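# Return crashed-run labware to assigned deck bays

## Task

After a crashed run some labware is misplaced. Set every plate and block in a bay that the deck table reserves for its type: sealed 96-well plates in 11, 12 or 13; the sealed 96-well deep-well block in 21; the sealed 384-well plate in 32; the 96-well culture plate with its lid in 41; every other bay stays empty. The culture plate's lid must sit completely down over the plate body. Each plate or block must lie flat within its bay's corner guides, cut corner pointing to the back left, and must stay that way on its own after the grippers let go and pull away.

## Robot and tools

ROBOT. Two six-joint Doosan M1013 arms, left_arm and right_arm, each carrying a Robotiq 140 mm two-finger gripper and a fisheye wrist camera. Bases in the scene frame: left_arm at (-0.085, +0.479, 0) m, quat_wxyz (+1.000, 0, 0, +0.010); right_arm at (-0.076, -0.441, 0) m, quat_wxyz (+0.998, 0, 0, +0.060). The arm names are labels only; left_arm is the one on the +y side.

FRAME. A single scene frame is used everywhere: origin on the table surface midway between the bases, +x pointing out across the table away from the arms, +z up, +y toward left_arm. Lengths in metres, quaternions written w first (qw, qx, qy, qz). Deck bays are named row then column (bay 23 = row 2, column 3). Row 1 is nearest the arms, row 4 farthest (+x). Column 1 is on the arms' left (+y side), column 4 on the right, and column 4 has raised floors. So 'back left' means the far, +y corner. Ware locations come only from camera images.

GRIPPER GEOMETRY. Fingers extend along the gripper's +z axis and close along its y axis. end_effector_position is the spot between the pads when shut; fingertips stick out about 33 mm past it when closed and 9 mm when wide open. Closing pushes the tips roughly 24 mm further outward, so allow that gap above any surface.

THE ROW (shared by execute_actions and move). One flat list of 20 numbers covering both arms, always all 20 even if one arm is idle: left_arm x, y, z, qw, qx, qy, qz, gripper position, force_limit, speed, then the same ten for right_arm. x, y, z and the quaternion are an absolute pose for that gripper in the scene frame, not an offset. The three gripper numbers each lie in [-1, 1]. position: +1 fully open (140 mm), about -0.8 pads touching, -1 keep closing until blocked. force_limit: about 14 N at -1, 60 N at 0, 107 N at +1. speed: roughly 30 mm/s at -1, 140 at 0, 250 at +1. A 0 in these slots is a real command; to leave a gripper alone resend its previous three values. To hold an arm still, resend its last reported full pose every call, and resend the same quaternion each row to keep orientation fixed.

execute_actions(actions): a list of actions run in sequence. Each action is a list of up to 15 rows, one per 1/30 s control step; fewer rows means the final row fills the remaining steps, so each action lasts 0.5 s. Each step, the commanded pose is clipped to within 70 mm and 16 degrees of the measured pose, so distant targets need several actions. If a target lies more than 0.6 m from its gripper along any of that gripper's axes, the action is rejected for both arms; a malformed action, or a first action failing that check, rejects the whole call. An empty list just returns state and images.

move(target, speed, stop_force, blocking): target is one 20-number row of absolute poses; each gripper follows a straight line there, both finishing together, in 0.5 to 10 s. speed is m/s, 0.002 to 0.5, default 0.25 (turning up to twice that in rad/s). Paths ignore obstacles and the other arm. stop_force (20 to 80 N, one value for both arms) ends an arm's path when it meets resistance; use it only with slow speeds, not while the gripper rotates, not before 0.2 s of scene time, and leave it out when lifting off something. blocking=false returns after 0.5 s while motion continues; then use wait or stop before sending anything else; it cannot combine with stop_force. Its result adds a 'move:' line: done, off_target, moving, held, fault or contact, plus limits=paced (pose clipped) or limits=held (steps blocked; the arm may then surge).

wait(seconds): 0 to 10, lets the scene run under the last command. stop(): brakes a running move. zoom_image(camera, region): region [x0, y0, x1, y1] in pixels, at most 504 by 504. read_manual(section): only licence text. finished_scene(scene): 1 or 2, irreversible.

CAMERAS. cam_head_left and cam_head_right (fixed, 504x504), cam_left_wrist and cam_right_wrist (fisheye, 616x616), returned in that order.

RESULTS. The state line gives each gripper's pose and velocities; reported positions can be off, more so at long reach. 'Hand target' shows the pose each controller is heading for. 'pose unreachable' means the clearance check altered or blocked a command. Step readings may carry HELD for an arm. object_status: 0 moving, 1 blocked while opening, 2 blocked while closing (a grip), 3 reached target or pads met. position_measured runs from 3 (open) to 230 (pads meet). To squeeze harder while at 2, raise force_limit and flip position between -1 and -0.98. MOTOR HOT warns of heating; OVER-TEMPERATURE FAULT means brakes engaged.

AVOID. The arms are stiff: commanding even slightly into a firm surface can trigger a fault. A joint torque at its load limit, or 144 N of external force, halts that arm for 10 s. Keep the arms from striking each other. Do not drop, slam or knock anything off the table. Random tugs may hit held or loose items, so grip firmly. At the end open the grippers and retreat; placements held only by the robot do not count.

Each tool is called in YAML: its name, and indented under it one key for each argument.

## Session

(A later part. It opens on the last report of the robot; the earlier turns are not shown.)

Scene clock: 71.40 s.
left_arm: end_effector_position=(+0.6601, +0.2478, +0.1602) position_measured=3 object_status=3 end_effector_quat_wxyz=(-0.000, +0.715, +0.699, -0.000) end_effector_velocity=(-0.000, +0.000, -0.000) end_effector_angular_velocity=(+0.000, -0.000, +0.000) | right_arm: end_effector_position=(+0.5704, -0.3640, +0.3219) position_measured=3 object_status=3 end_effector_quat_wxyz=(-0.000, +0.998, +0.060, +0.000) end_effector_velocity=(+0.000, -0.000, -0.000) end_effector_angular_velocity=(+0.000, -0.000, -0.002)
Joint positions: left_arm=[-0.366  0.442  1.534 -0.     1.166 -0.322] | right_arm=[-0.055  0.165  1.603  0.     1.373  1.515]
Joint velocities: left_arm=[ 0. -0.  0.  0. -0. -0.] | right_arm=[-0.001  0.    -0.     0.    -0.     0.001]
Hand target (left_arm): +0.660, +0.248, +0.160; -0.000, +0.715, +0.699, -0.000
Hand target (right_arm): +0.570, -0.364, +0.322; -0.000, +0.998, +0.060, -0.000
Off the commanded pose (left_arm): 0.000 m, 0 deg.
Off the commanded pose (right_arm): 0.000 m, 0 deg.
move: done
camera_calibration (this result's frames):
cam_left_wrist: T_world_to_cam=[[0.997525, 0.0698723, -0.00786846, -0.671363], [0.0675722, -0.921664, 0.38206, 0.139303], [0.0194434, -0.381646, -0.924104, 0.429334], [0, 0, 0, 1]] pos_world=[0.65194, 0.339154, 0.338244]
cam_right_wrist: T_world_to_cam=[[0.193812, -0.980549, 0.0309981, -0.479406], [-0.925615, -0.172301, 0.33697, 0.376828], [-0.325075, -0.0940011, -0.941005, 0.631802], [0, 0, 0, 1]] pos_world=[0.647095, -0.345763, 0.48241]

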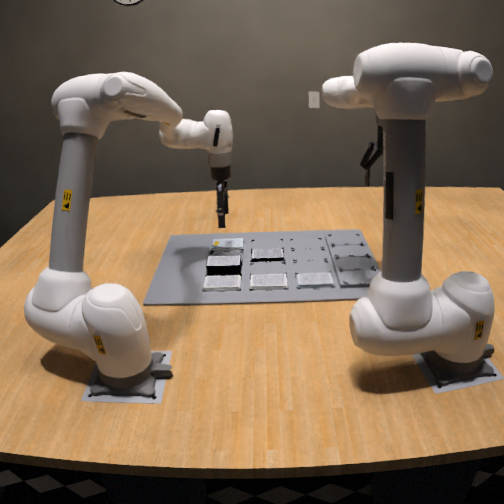

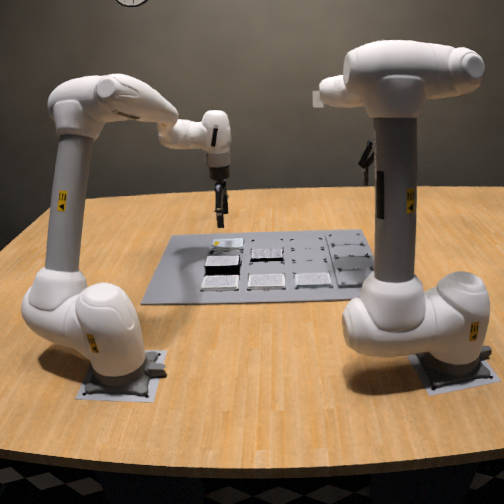

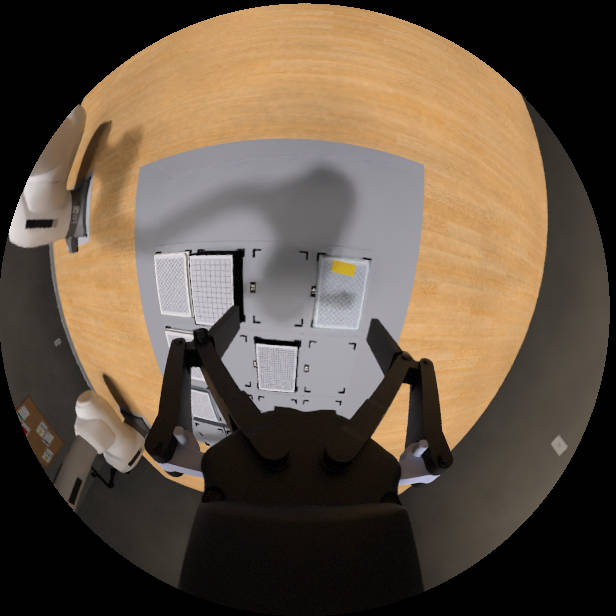

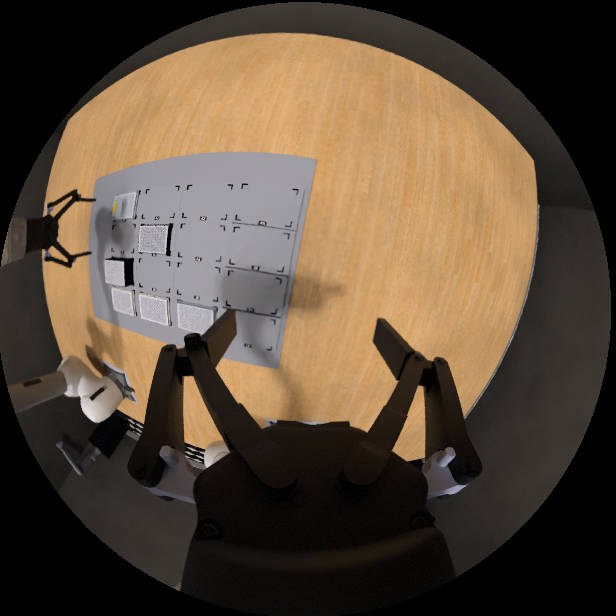

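move:
  target: [0.721,0.29,0.075,0,0.7151,0.699,0,-1,-0.5,0,0.5704,-0.364,0.3219,0,0.998,0.06,0,1,0,0]
  speed: 0.08

move:
  target: [0.721,0.29,0.045,0,0.7151,0.699,0,-1,-0.5,0,0.5704,-0.364,0.3219,0,0.998,0.06,0,1,0,0]
  speed: 0.004
  stop_force: 20

move:
  target: [0.721,0.29,0.07,0,0.7151,0.699,0,-1,-0.5,0,0.5704,-0.364,0.3219,0,0.998,0.06,0,1,0,0]
  speed: 0.03

move:
  target: [0.721,0.20,0.07,0,0.7151,0.699,0,-1,-0.5,0,0.5704,-0.364,0.3219,0,0.998,0.06,0,1,0,0]
  speed: 0.06

move:
  target: [0.721,0.20,0.045,0,0.7151,0.699,0,-1,-0.5,0,0.5704,-0.364,0.3219,0,0.998,0.06,0,1,0,0]
  speed: 0.004
  stop_force: 20

Scene clock: 73.73 s.
left_arm: end_effector_position=(+0.7210, +0.2900, +0.0749) position_measured=232 object_status=3 end_effector_quat_wxyz=(+0.000, +0.715, +0.699, +0.000) end_effector_velocity=(+0.001, -0.001, -0.000) end_effector_angular_velocity=(-0.000, -0.001, -0.001) | right_arm: end_effector_position=(+0.5704, -0.3640, +0.3219) position_measured=3 object_status=3 end_effector_quat_wxyz=(-0.000, +0.998, +0.060, +0.000) end_effector_velocity=(-0.001, +0.000, +0.000) end_effector_angular_velocity=(-0.001, +0.002, +0.000)
Joint positions: left_arm=[-0.293  0.571  1.496  0.     1.074 -0.249] | right_arm=[-0.055  0.165  1.603  0.     1.373  1.515]
Joint velocities: left_arm=[-0.001  0.001 -0.001  0.    -0.001  0.   ] | right_arm=[ 0.    -0.     0.    -0.001  0.002  0.001]
Hand target (left_arm): +0.721, +0.290, +0.075; +0.000, +0.715, +0.699, +0.000
Hand target (right_arm): +0.570, -0.364, +0.322; -0.000, +0.998, +0.060, -0.000
Off the commanded pose (left_arm): 0.000 m, 0 deg.
Off the commanded pose (right_arm): 0.000 m, 0 deg.
move: done
camera_calibration (this result's frames):
cam_left_wrist: T_world_to_cam=[[0.997518, 0.0699838, -0.00774389, -0.735808], [0.0676289, -0.921683, 0.382003, 0.206618], [0.0195966, -0.381579, -0.924129, 0.36528], [0, 0, 0, 1]] pos_world=[0.71285, 0.381315, 0.252939]
cam_right_wrist: T_world_to_cam=[[0.193812, -0.980549, 0.030998, -0.479406], [-0.925615, -0.172301, 0.33697, 0.376828], [-0.325075, -0.0940011, -0.941005, 0.631802], [0, 0, 0, 1]] pos_world=[0.647095, -0.345763, 0.48241]

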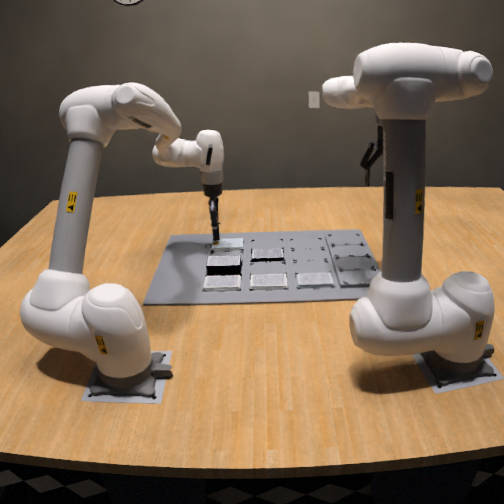

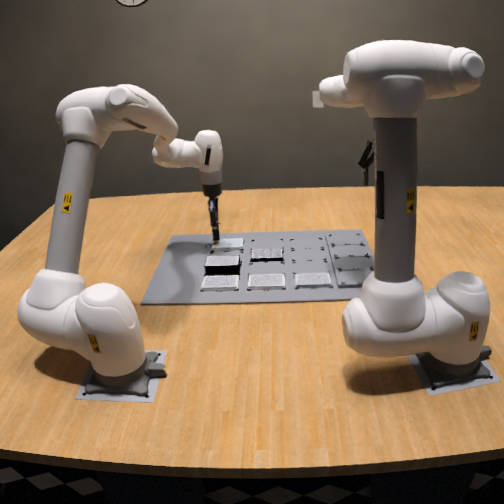

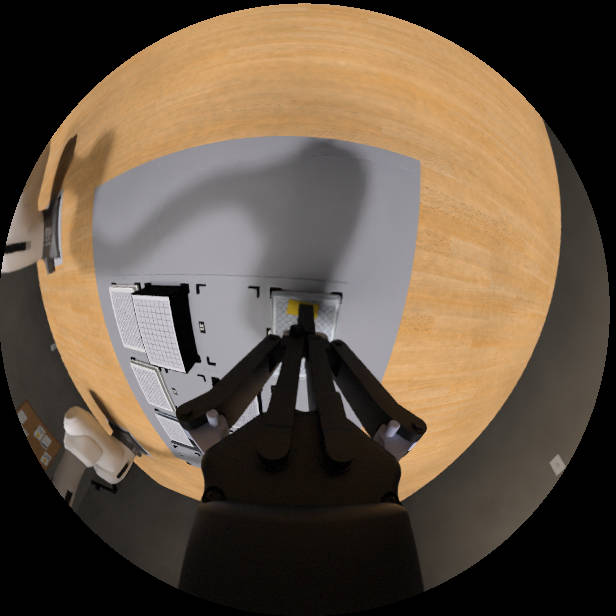

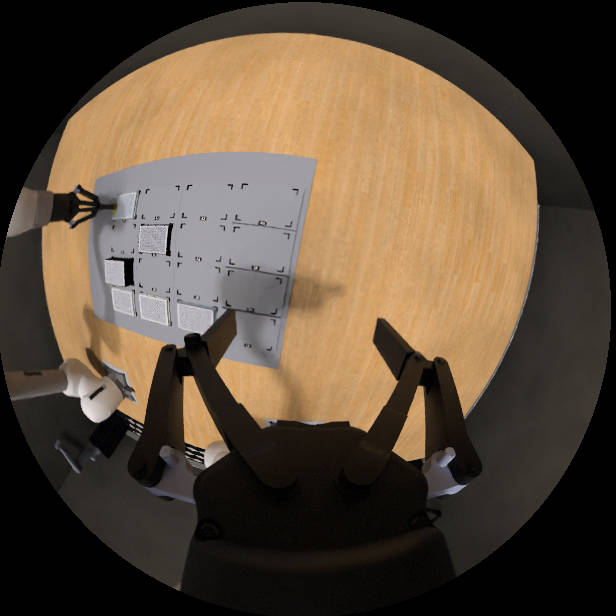

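Scene clock: 78.00 s.
left_arm: end_effector_position=(+0.7210, +0.2900, +0.0592) position_measured=232 object_status=3 end_effector_quat_wxyz=(+0.000, +0.715, +0.699, +0.000) end_effector_velocity=(-0.000, -0.000, +0.000) end_effector_angular_velocity=(-0.000, +0.002, -0.000) | right_arm: end_effector_position=(+0.5704, -0.3640, +0.3219) position_measured=3 object_status=3 end_effector_quat_wxyz=(-0.000, +0.998, +0.060, +0.000) end_effector_velocity=(+0.000, -0.000, +0.000) end_effector_angular_velocity=(-0.000, -0.000, +0.000)
Joint positions: left_arm=[-0.293  0.584  1.508  0.     1.05  -0.249] | right_arm=[-0.055  0.165  1.603  0.     1.373  1.515]
Joint velocities: left_arm=[ 0.     0.    -0.001 -0.001  0.003  0.001] | right_arm=[-0. -0.  0. -0. -0. -0.]
Hand target (left_arm): +0.721, +0.290, +0.059; +0.000, +0.715, +0.699, +0.000
Hand target (right_arm): +0.570, -0.364, +0.322; -0.000, +0.998, +0.060, -0.000
Off the commanded pose (left_arm): 0.014 m, 0 deg.
Off the commanded pose (right_arm): 0.000 m, 0 deg.
move: contact (left_arm)
camera_calibration (this result's frames):
cam_left_wrist: T_world_to_cam=[[0.99752, 0.0699631, -0.00761743, -0.735921], [0.0675607, -0.921671, 0.382045, 0.212658], [0.0197083, -0.381613, -0.924112, 0.350714], [0, 0, 0, 1]] pos_world=[0.712817, 0.381325, 0.237248]
cam_right_wrist: T_world_to_cam=[[0.193812, -0.980549, 0.0309983, -0.479406], [-0.925615, -0.172301, 0.33697, 0.376828], [-0.325075, -0.0940014, -0.941005, 0.631802], [0, 0, 0, 1]] pos_world=[0.647095, -0.345763, 0.48241]

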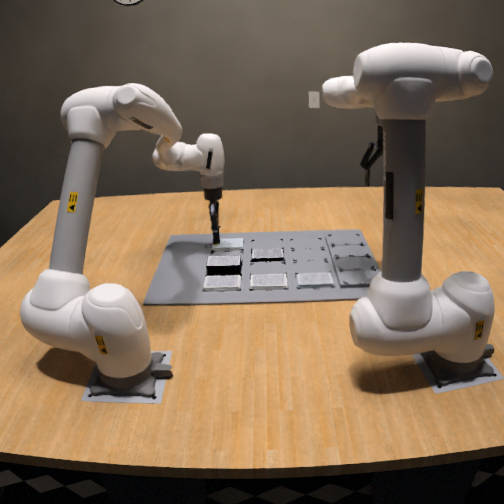

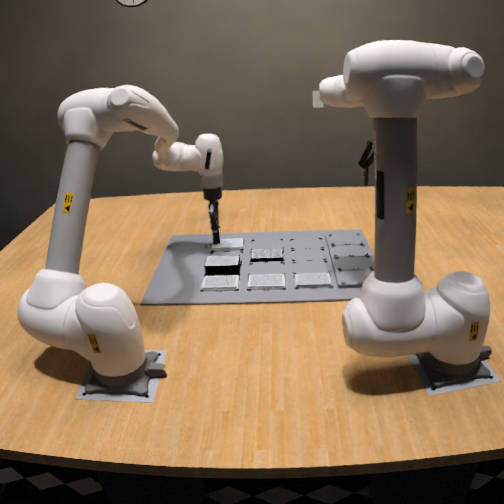

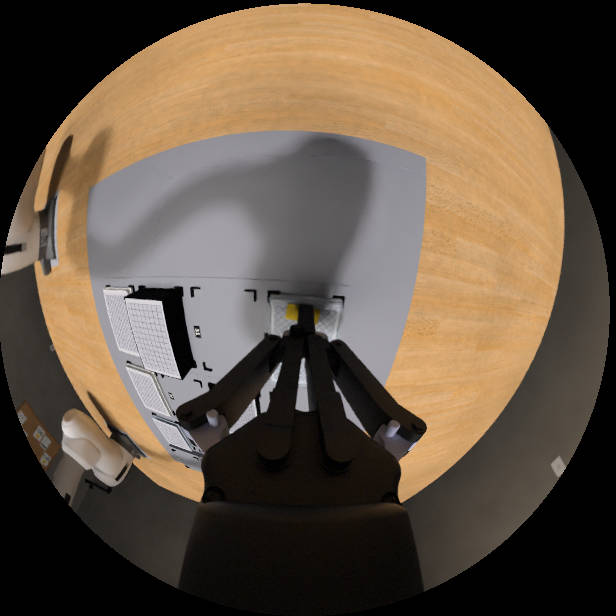

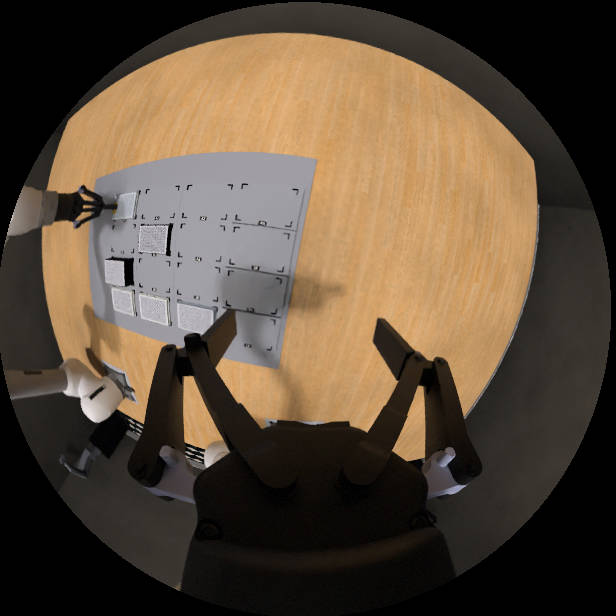

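Scene clock: 78.70 s.
left_arm: end_effector_position=(+0.7210, +0.2900, +0.0700) position_measured=232 object_status=3 end_effector_quat_wxyz=(-0.000, +0.715, +0.699, +0.000) end_effector_velocity=(-0.001, -0.000, -0.000) end_effector_angular_velocity=(-0.001, +0.001, +0.001) | right_arm: end_effector_position=(+0.5704, -0.3640, +0.3219) position_measured=3 object_status=3 end_effector_quat_wxyz=(-0.000, +0.998, +0.060, +0.000) end_effector_velocity=(-0.000, -0.000, -0.000) end_effector_angular_velocity=(-0.000, +0.000, -0.001)
Joint positions: left_arm=[-0.293  0.575  1.5    0.     1.066 -0.249] | right_arm=[-0.055  0.165  1.603  0.     1.373  1.515]
Joint velocities: left_arm=[-0.    -0.     0.001 -0.002 -0.001 -0.   ] | right_arm=[-0.     0.    -0.    -0.     0.     0.001]
Hand target (left_arm): +0.721, +0.290, +0.070; +0.000, +0.715, +0.699, -0.000
Hand target (right_arm): +0.570, -0.364, +0.322; -0.000, +0.998, +0.060, -0.000
Off the commanded pose (left_arm): 0.000 m, 0 deg.
Off the commanded pose (right_arm): 0.000 m, 0 deg.
move: done
camera_calibration (this result's frames):
cam_left_wrist: T_world_to_cam=[[0.997525, 0.0698859, -0.00776721, -0.735818], [0.0675475, -0.921692, 0.381995, 0.20854], [0.0195371, -0.381575, -0.924132, 0.360825], [0, 0, 0, 1]] pos_world=[0.712861, 0.381315, 0.248073]
cam_right_wrist: T_world_to_cam=[[0.193812, -0.980549, 0.0309982, -0.479406], [-0.925615, -0.172301, 0.33697, 0.376828], [-0.325075, -0.0940013, -0.941005, 0.631802], [0, 0, 0, 1]] pos_world=[0.647095, -0.345763, 0.48241]

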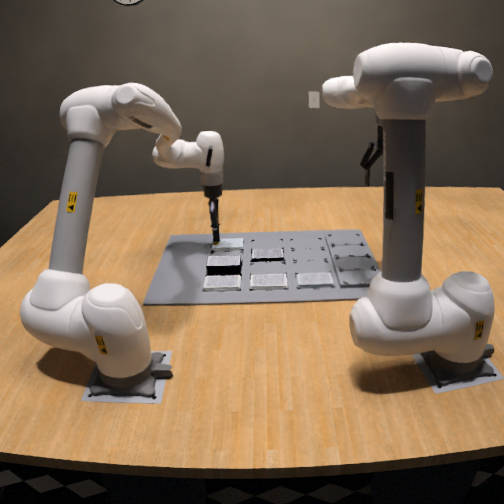

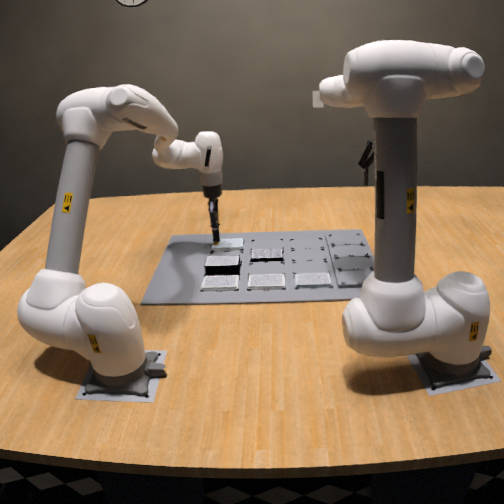

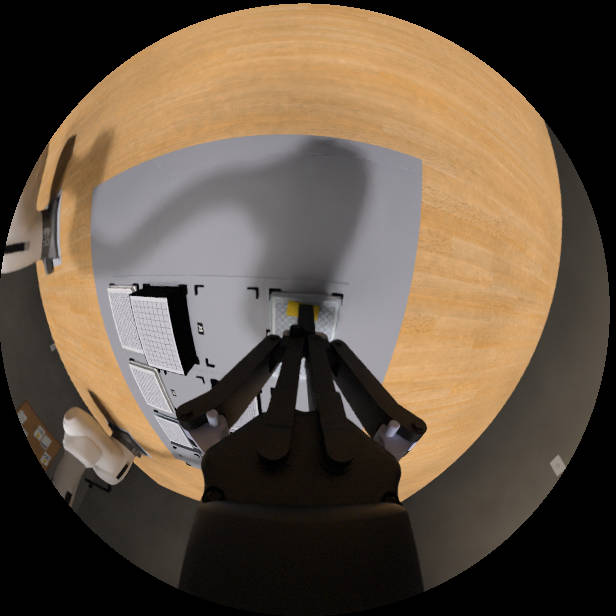

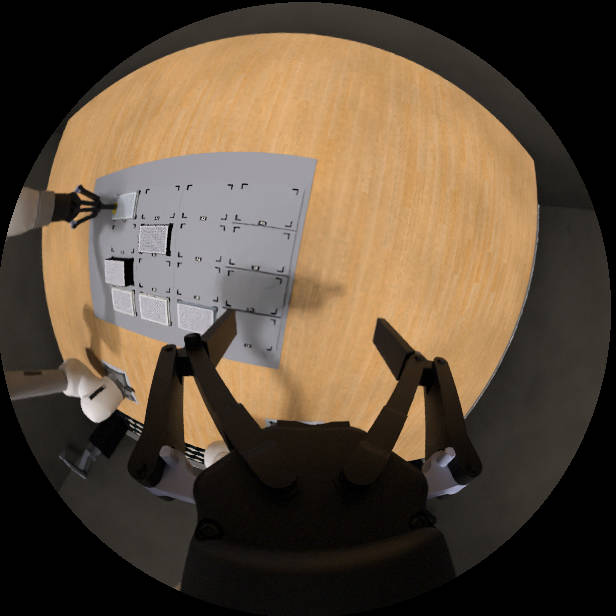

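Scene clock: 80.47 s.
left_arm: end_effector_position=(+0.7208, +0.1999, +0.0700) position_measured=232 object_status=3 end_effector_quat_wxyz=(-0.000, +0.715, +0.699, -0.000) end_effector_velocity=(+0.000, -0.000, +0.001) end_effector_angular_velocity=(-0.000, -0.001, -0.000) | right_arm: end_effector_position=(+0.5704, -0.3640, +0.3219) position_measured=3 object_status=3 end_effector_quat_wxyz=(-0.000, +0.998, +0.060, +0.000) end_effector_velocity=(+0.000, +0.000, -0.000) end_effector_angular_velocity=(+0.000, -0.000, +0.001)
Joint positions: left_arm=[-0.395  0.611  1.439 -0.     1.091 -0.351] | right_arm=[-0.055  0.165  1.603  0.     1.373  1.515]
Joint velocities: left_arm=[-0.    -0.001 -0.     0.     0.    -0.   ] | right_arm=[ 0.     0.     0.     0.    -0.    -0.001]
Hand target (left_arm): +0.721, +0.200, +0.070; -0.000, +0.715, +0.699, -0.000
Hand target (right_arm): +0.570, -0.364, +0.322; -0.000, +0.998, +0.060, -0.000
Off the commanded pose (left_arm): 0.000 m, 0 deg.
Off the commanded pose (right_arm): 0.000 m, 0 deg.
move: done
camera_calibration (this result's frames):
cam_left_wrist: T_world_to_cam=[[0.997528, 0.0698237, -0.00788439, -0.729302], [0.067535, -0.921697, 0.381986, 0.125524], [0.0194047, -0.381574, -0.924134, 0.326488], [0, 0, 0, 1]] pos_world=[0.712687, 0.291197, 0.24802]
cam_right_wrist: T_world_to_cam=[[0.193812, -0.980549, 0.0309982, -0.479406], [-0.925615, -0.172301, 0.33697, 0.376828], [-0.325075, -0.0940012, -0.941005, 0.631802], [0, 0, 0, 1]] pos_world=[0.647095, -0.345763, 0.48241]

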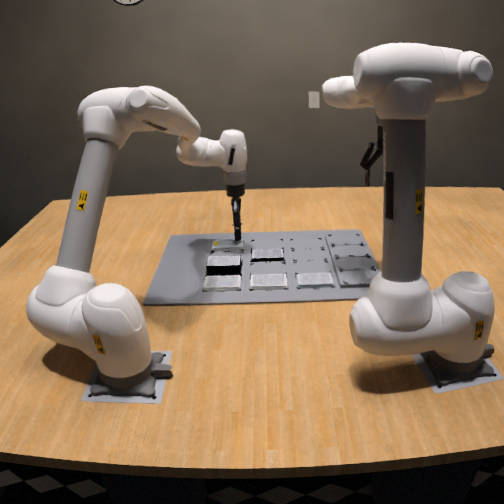

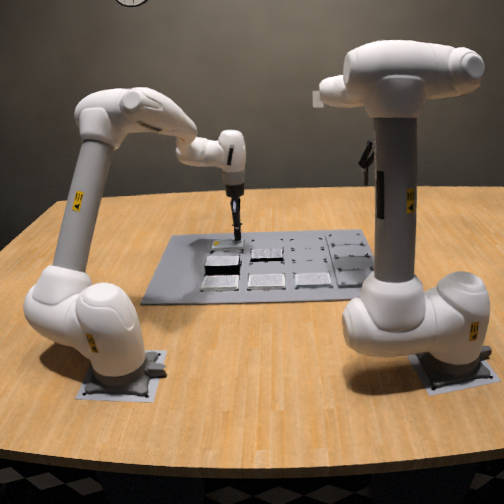

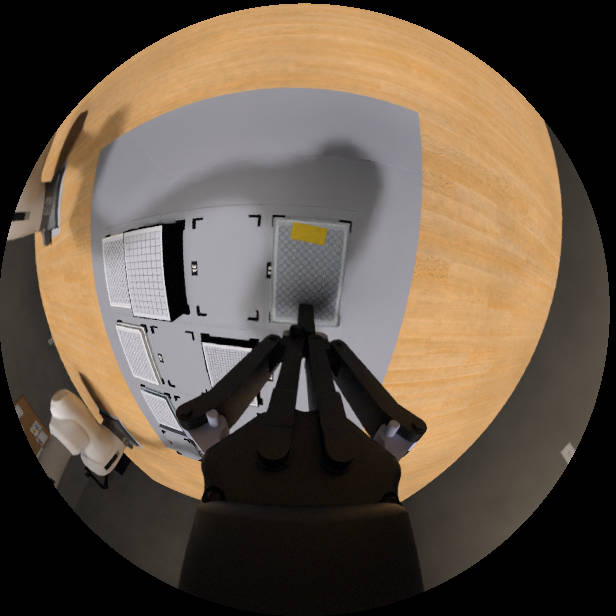

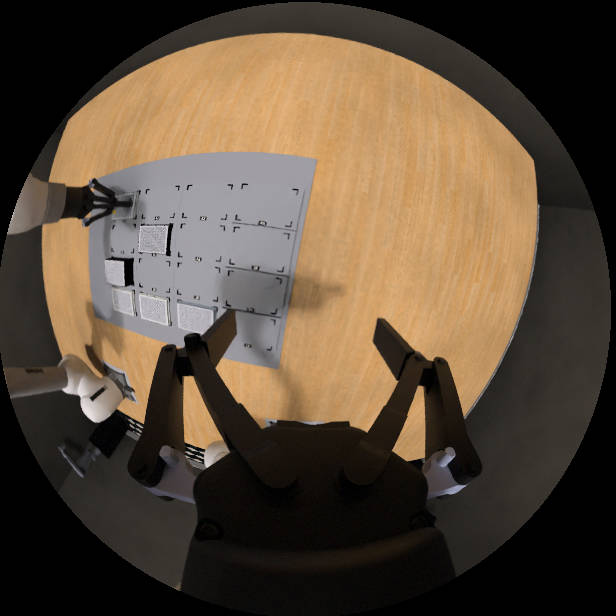

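Scene clock: 83.50 s.
left_arm: end_effector_position=(+0.7209, +0.1999, +0.0592) position_measured=232 object_status=3 end_effector_quat_wxyz=(+0.000, +0.715, +0.699, +0.000) end_effector_velocity=(+0.001, -0.001, +0.002) end_effector_angular_velocity=(-0.001, -0.001, -0.000) | right_arm: end_effector_position=(+0.5704, -0.3640, +0.3219) position_measured=3 object_status=3 end_effector_quat_wxyz=(-0.000, +0.998, +0.060, +0.000) end_effector_velocity=(-0.001, +0.000, -0.000) end_effector_angular_velocity=(+0.000, +0.002, +0.000)
Joint positions: left_arm=[-0.395  0.619  1.447 -0.     1.075 -0.351] | right_arm=[-0.055  0.165  1.603  0.     1.373  1.515]
Joint velocities: left_arm=[-0.    -0.002 -0.002 -0.001  0.002  0.   ] | right_arm=[ 0.    -0.     0.     0.     0.002 -0.   ]
Hand target (left_arm): +0.721, +0.200, +0.059; +0.000, +0.715, +0.699, +0.000
Hand target (right_arm): +0.570, -0.364, +0.322; -0.000, +0.998, +0.060, -0.000
Off the commanded pose (left_arm): 0.014 m, 0 deg.
Off the commanded pose (right_arm): 0.000 m, 0 deg.
move: contact (left_arm)
camera_calibration (this result's frames):
cam_left_wrist: T_world_to_cam=[[0.997524, 0.0699013, -0.00768391, -0.729499], [0.0675283, -0.921661, 0.382075, 0.129652], [0.0196256, -0.381648, -0.9241, 0.316417], [0, 0, 0, 1]] pos_world=[0.712728, 0.291248, 0.237259]
cam_right_wrist: T_world_to_cam=[[0.193812, -0.980549, 0.0309982, -0.479406], [-0.925615, -0.172301, 0.33697, 0.376828], [-0.325075, -0.0940013, -0.941005, 0.631802], [0, 0, 0, 1]] pos_world=[0.647095, -0.345763, 0.48241]

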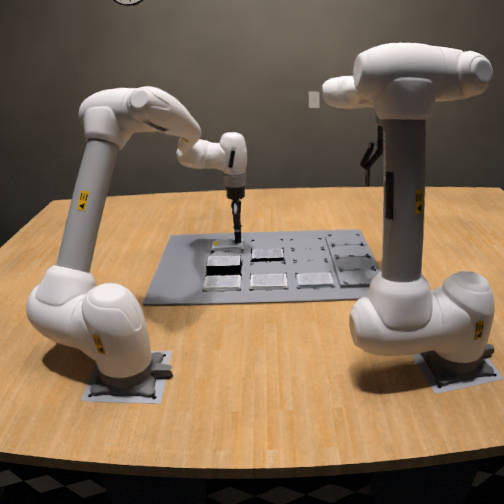

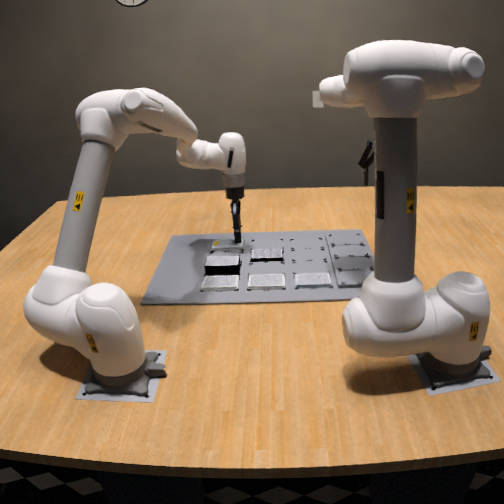

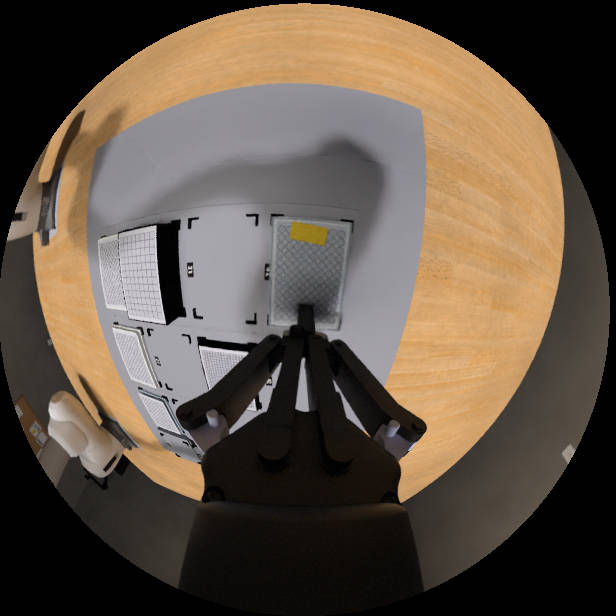

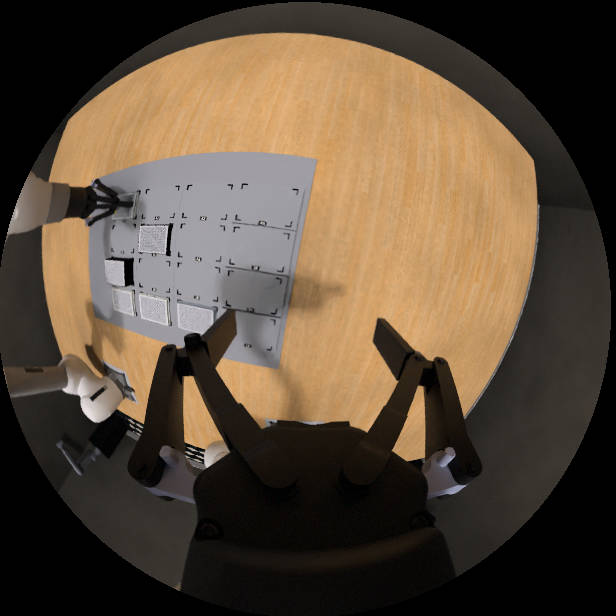

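Lid is seated flat. Move up to inspect the front row.

move:
  target: [0.40,0.10,0.2,0,1,-0.009,0,1,-0.5,0,0.5704,-0.364,0.3219,0,0.998,0.06,0,1,0,0]
  speed: 0.15

zoom_image:
  camera: "cam_left_wrist"
  region: [150,130,460,400]

Scene clock: 89.30 s.
left_arm: end_effector_position=(+0.3998, +0.1001, +0.2004) position_measured=3 object_status=3 end_effector_quat_wxyz=(-0.000, +1.000, -0.009, -0.000) end_effector_velocity=(+0.000, +0.000, -0.000) end_effector_angular_velocity=(+0.000, +0.000, -0.000) | right_arm: end_effector_position=(+0.5704, -0.3640, +0.3219) position_measured=3 object_status=3 end_effector_quat_wxyz=(-0.000, +0.998, +0.060, +0.000) end_effector_velocity=(-0.000, +0.000, -0.000) end_effector_angular_velocity=(-0.000, -0.000, +0.001)
Joint positions: left_arm=[-0.741  0.17   1.826  0.     1.146  0.869] | right_arm=[-0.055  0.165  1.603  0.     1.373  1.515]
Joint velocities: left_arm=[ 0.  0. -0.  0.  0.  0.] | right_arm=[ 0.001 -0.     0.    -0.    -0.    -0.   ]
Hand target (left_arm): +0.400, +0.100, +0.200; -0.000, +1.000, -0.009, -0.000
Hand target (right_arm): +0.570, -0.364, +0.322; -0.000, +0.998, +0.060, -0.000
Off the commanded pose (left_arm): 0.000 m, 0 deg.
Off the commanded pose (right_arm): 0.000 m, 0 deg.
move: done
camera_calibration (this result's frames):
cam_left_wrist: T_world_to_cam=[[0.0745879, -0.997182, -0.00798605, 0.0747364], [-0.921281, -0.0719713, 0.382179, 0.315667], [-0.381677, -0.0211485, -0.924054, 0.539446], [0, 0, 0, 1]] pos_world=[0.491137, 0.108653, 0.378433]
cam_right_wrist: T_world_to_cam=[[0.193812, -0.980549, 0.0309981, -0.479406], [-0.925615, -0.172301, 0.33697, 0.376828], [-0.325075, -0.0940011, -0.941005, 0.631802], [0, 0, 0, 1]] pos_world=[0.647095, -0.345763, 0.48241]

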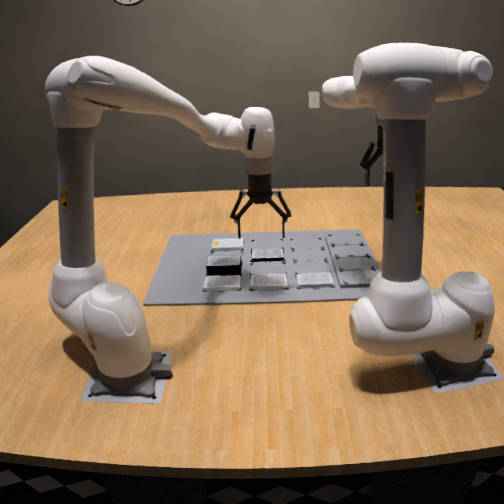

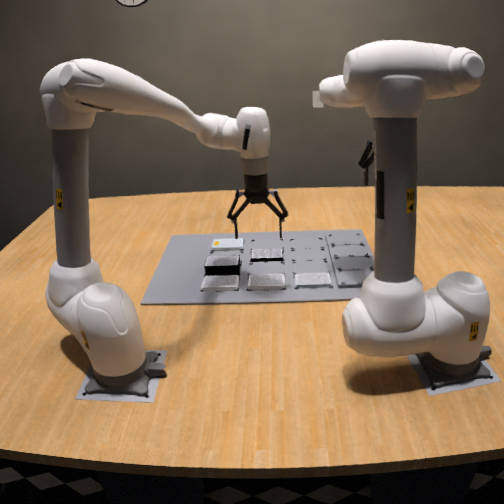

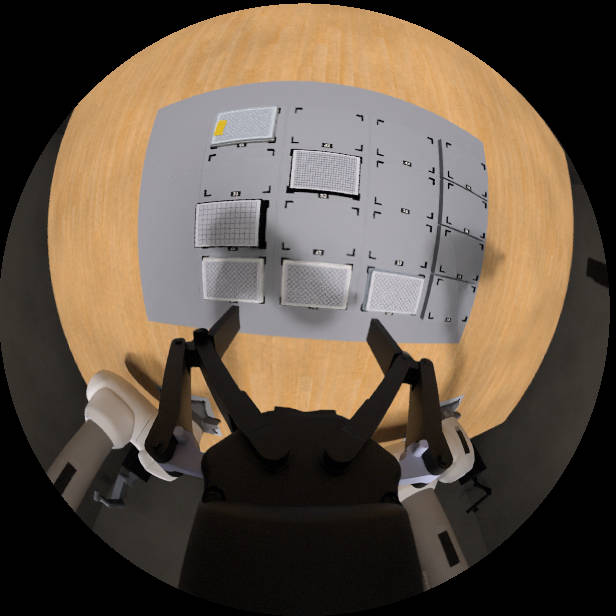

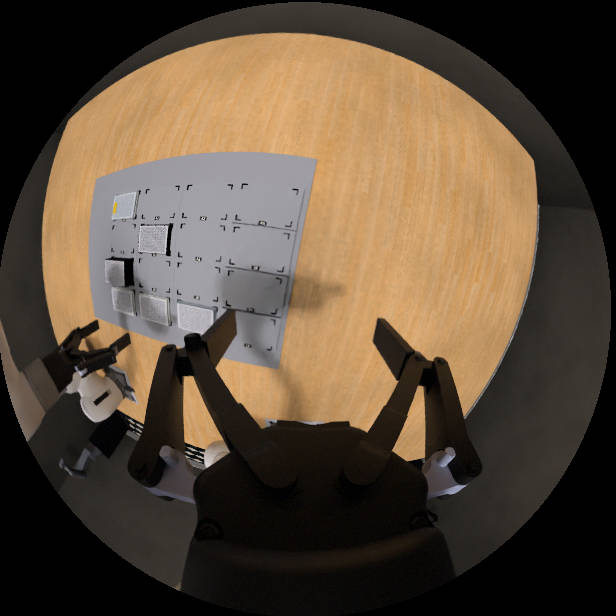

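Region (150, 130, 460, 400) of cam_left_wrist's 616x616 image, scaled by 1.626, with more detail than that image has; it fills the top 439 rows of this view, and the rest is white.

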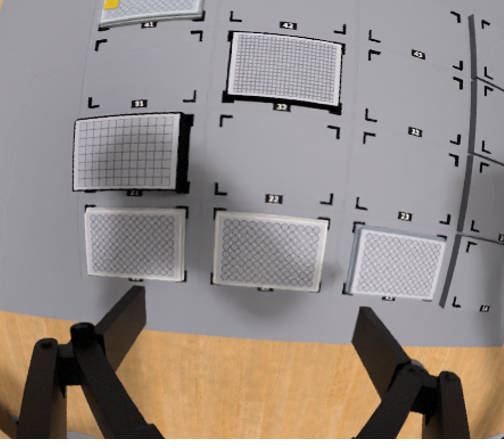

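finished_scene:
  scene: 1

The scene is finished: the task was done.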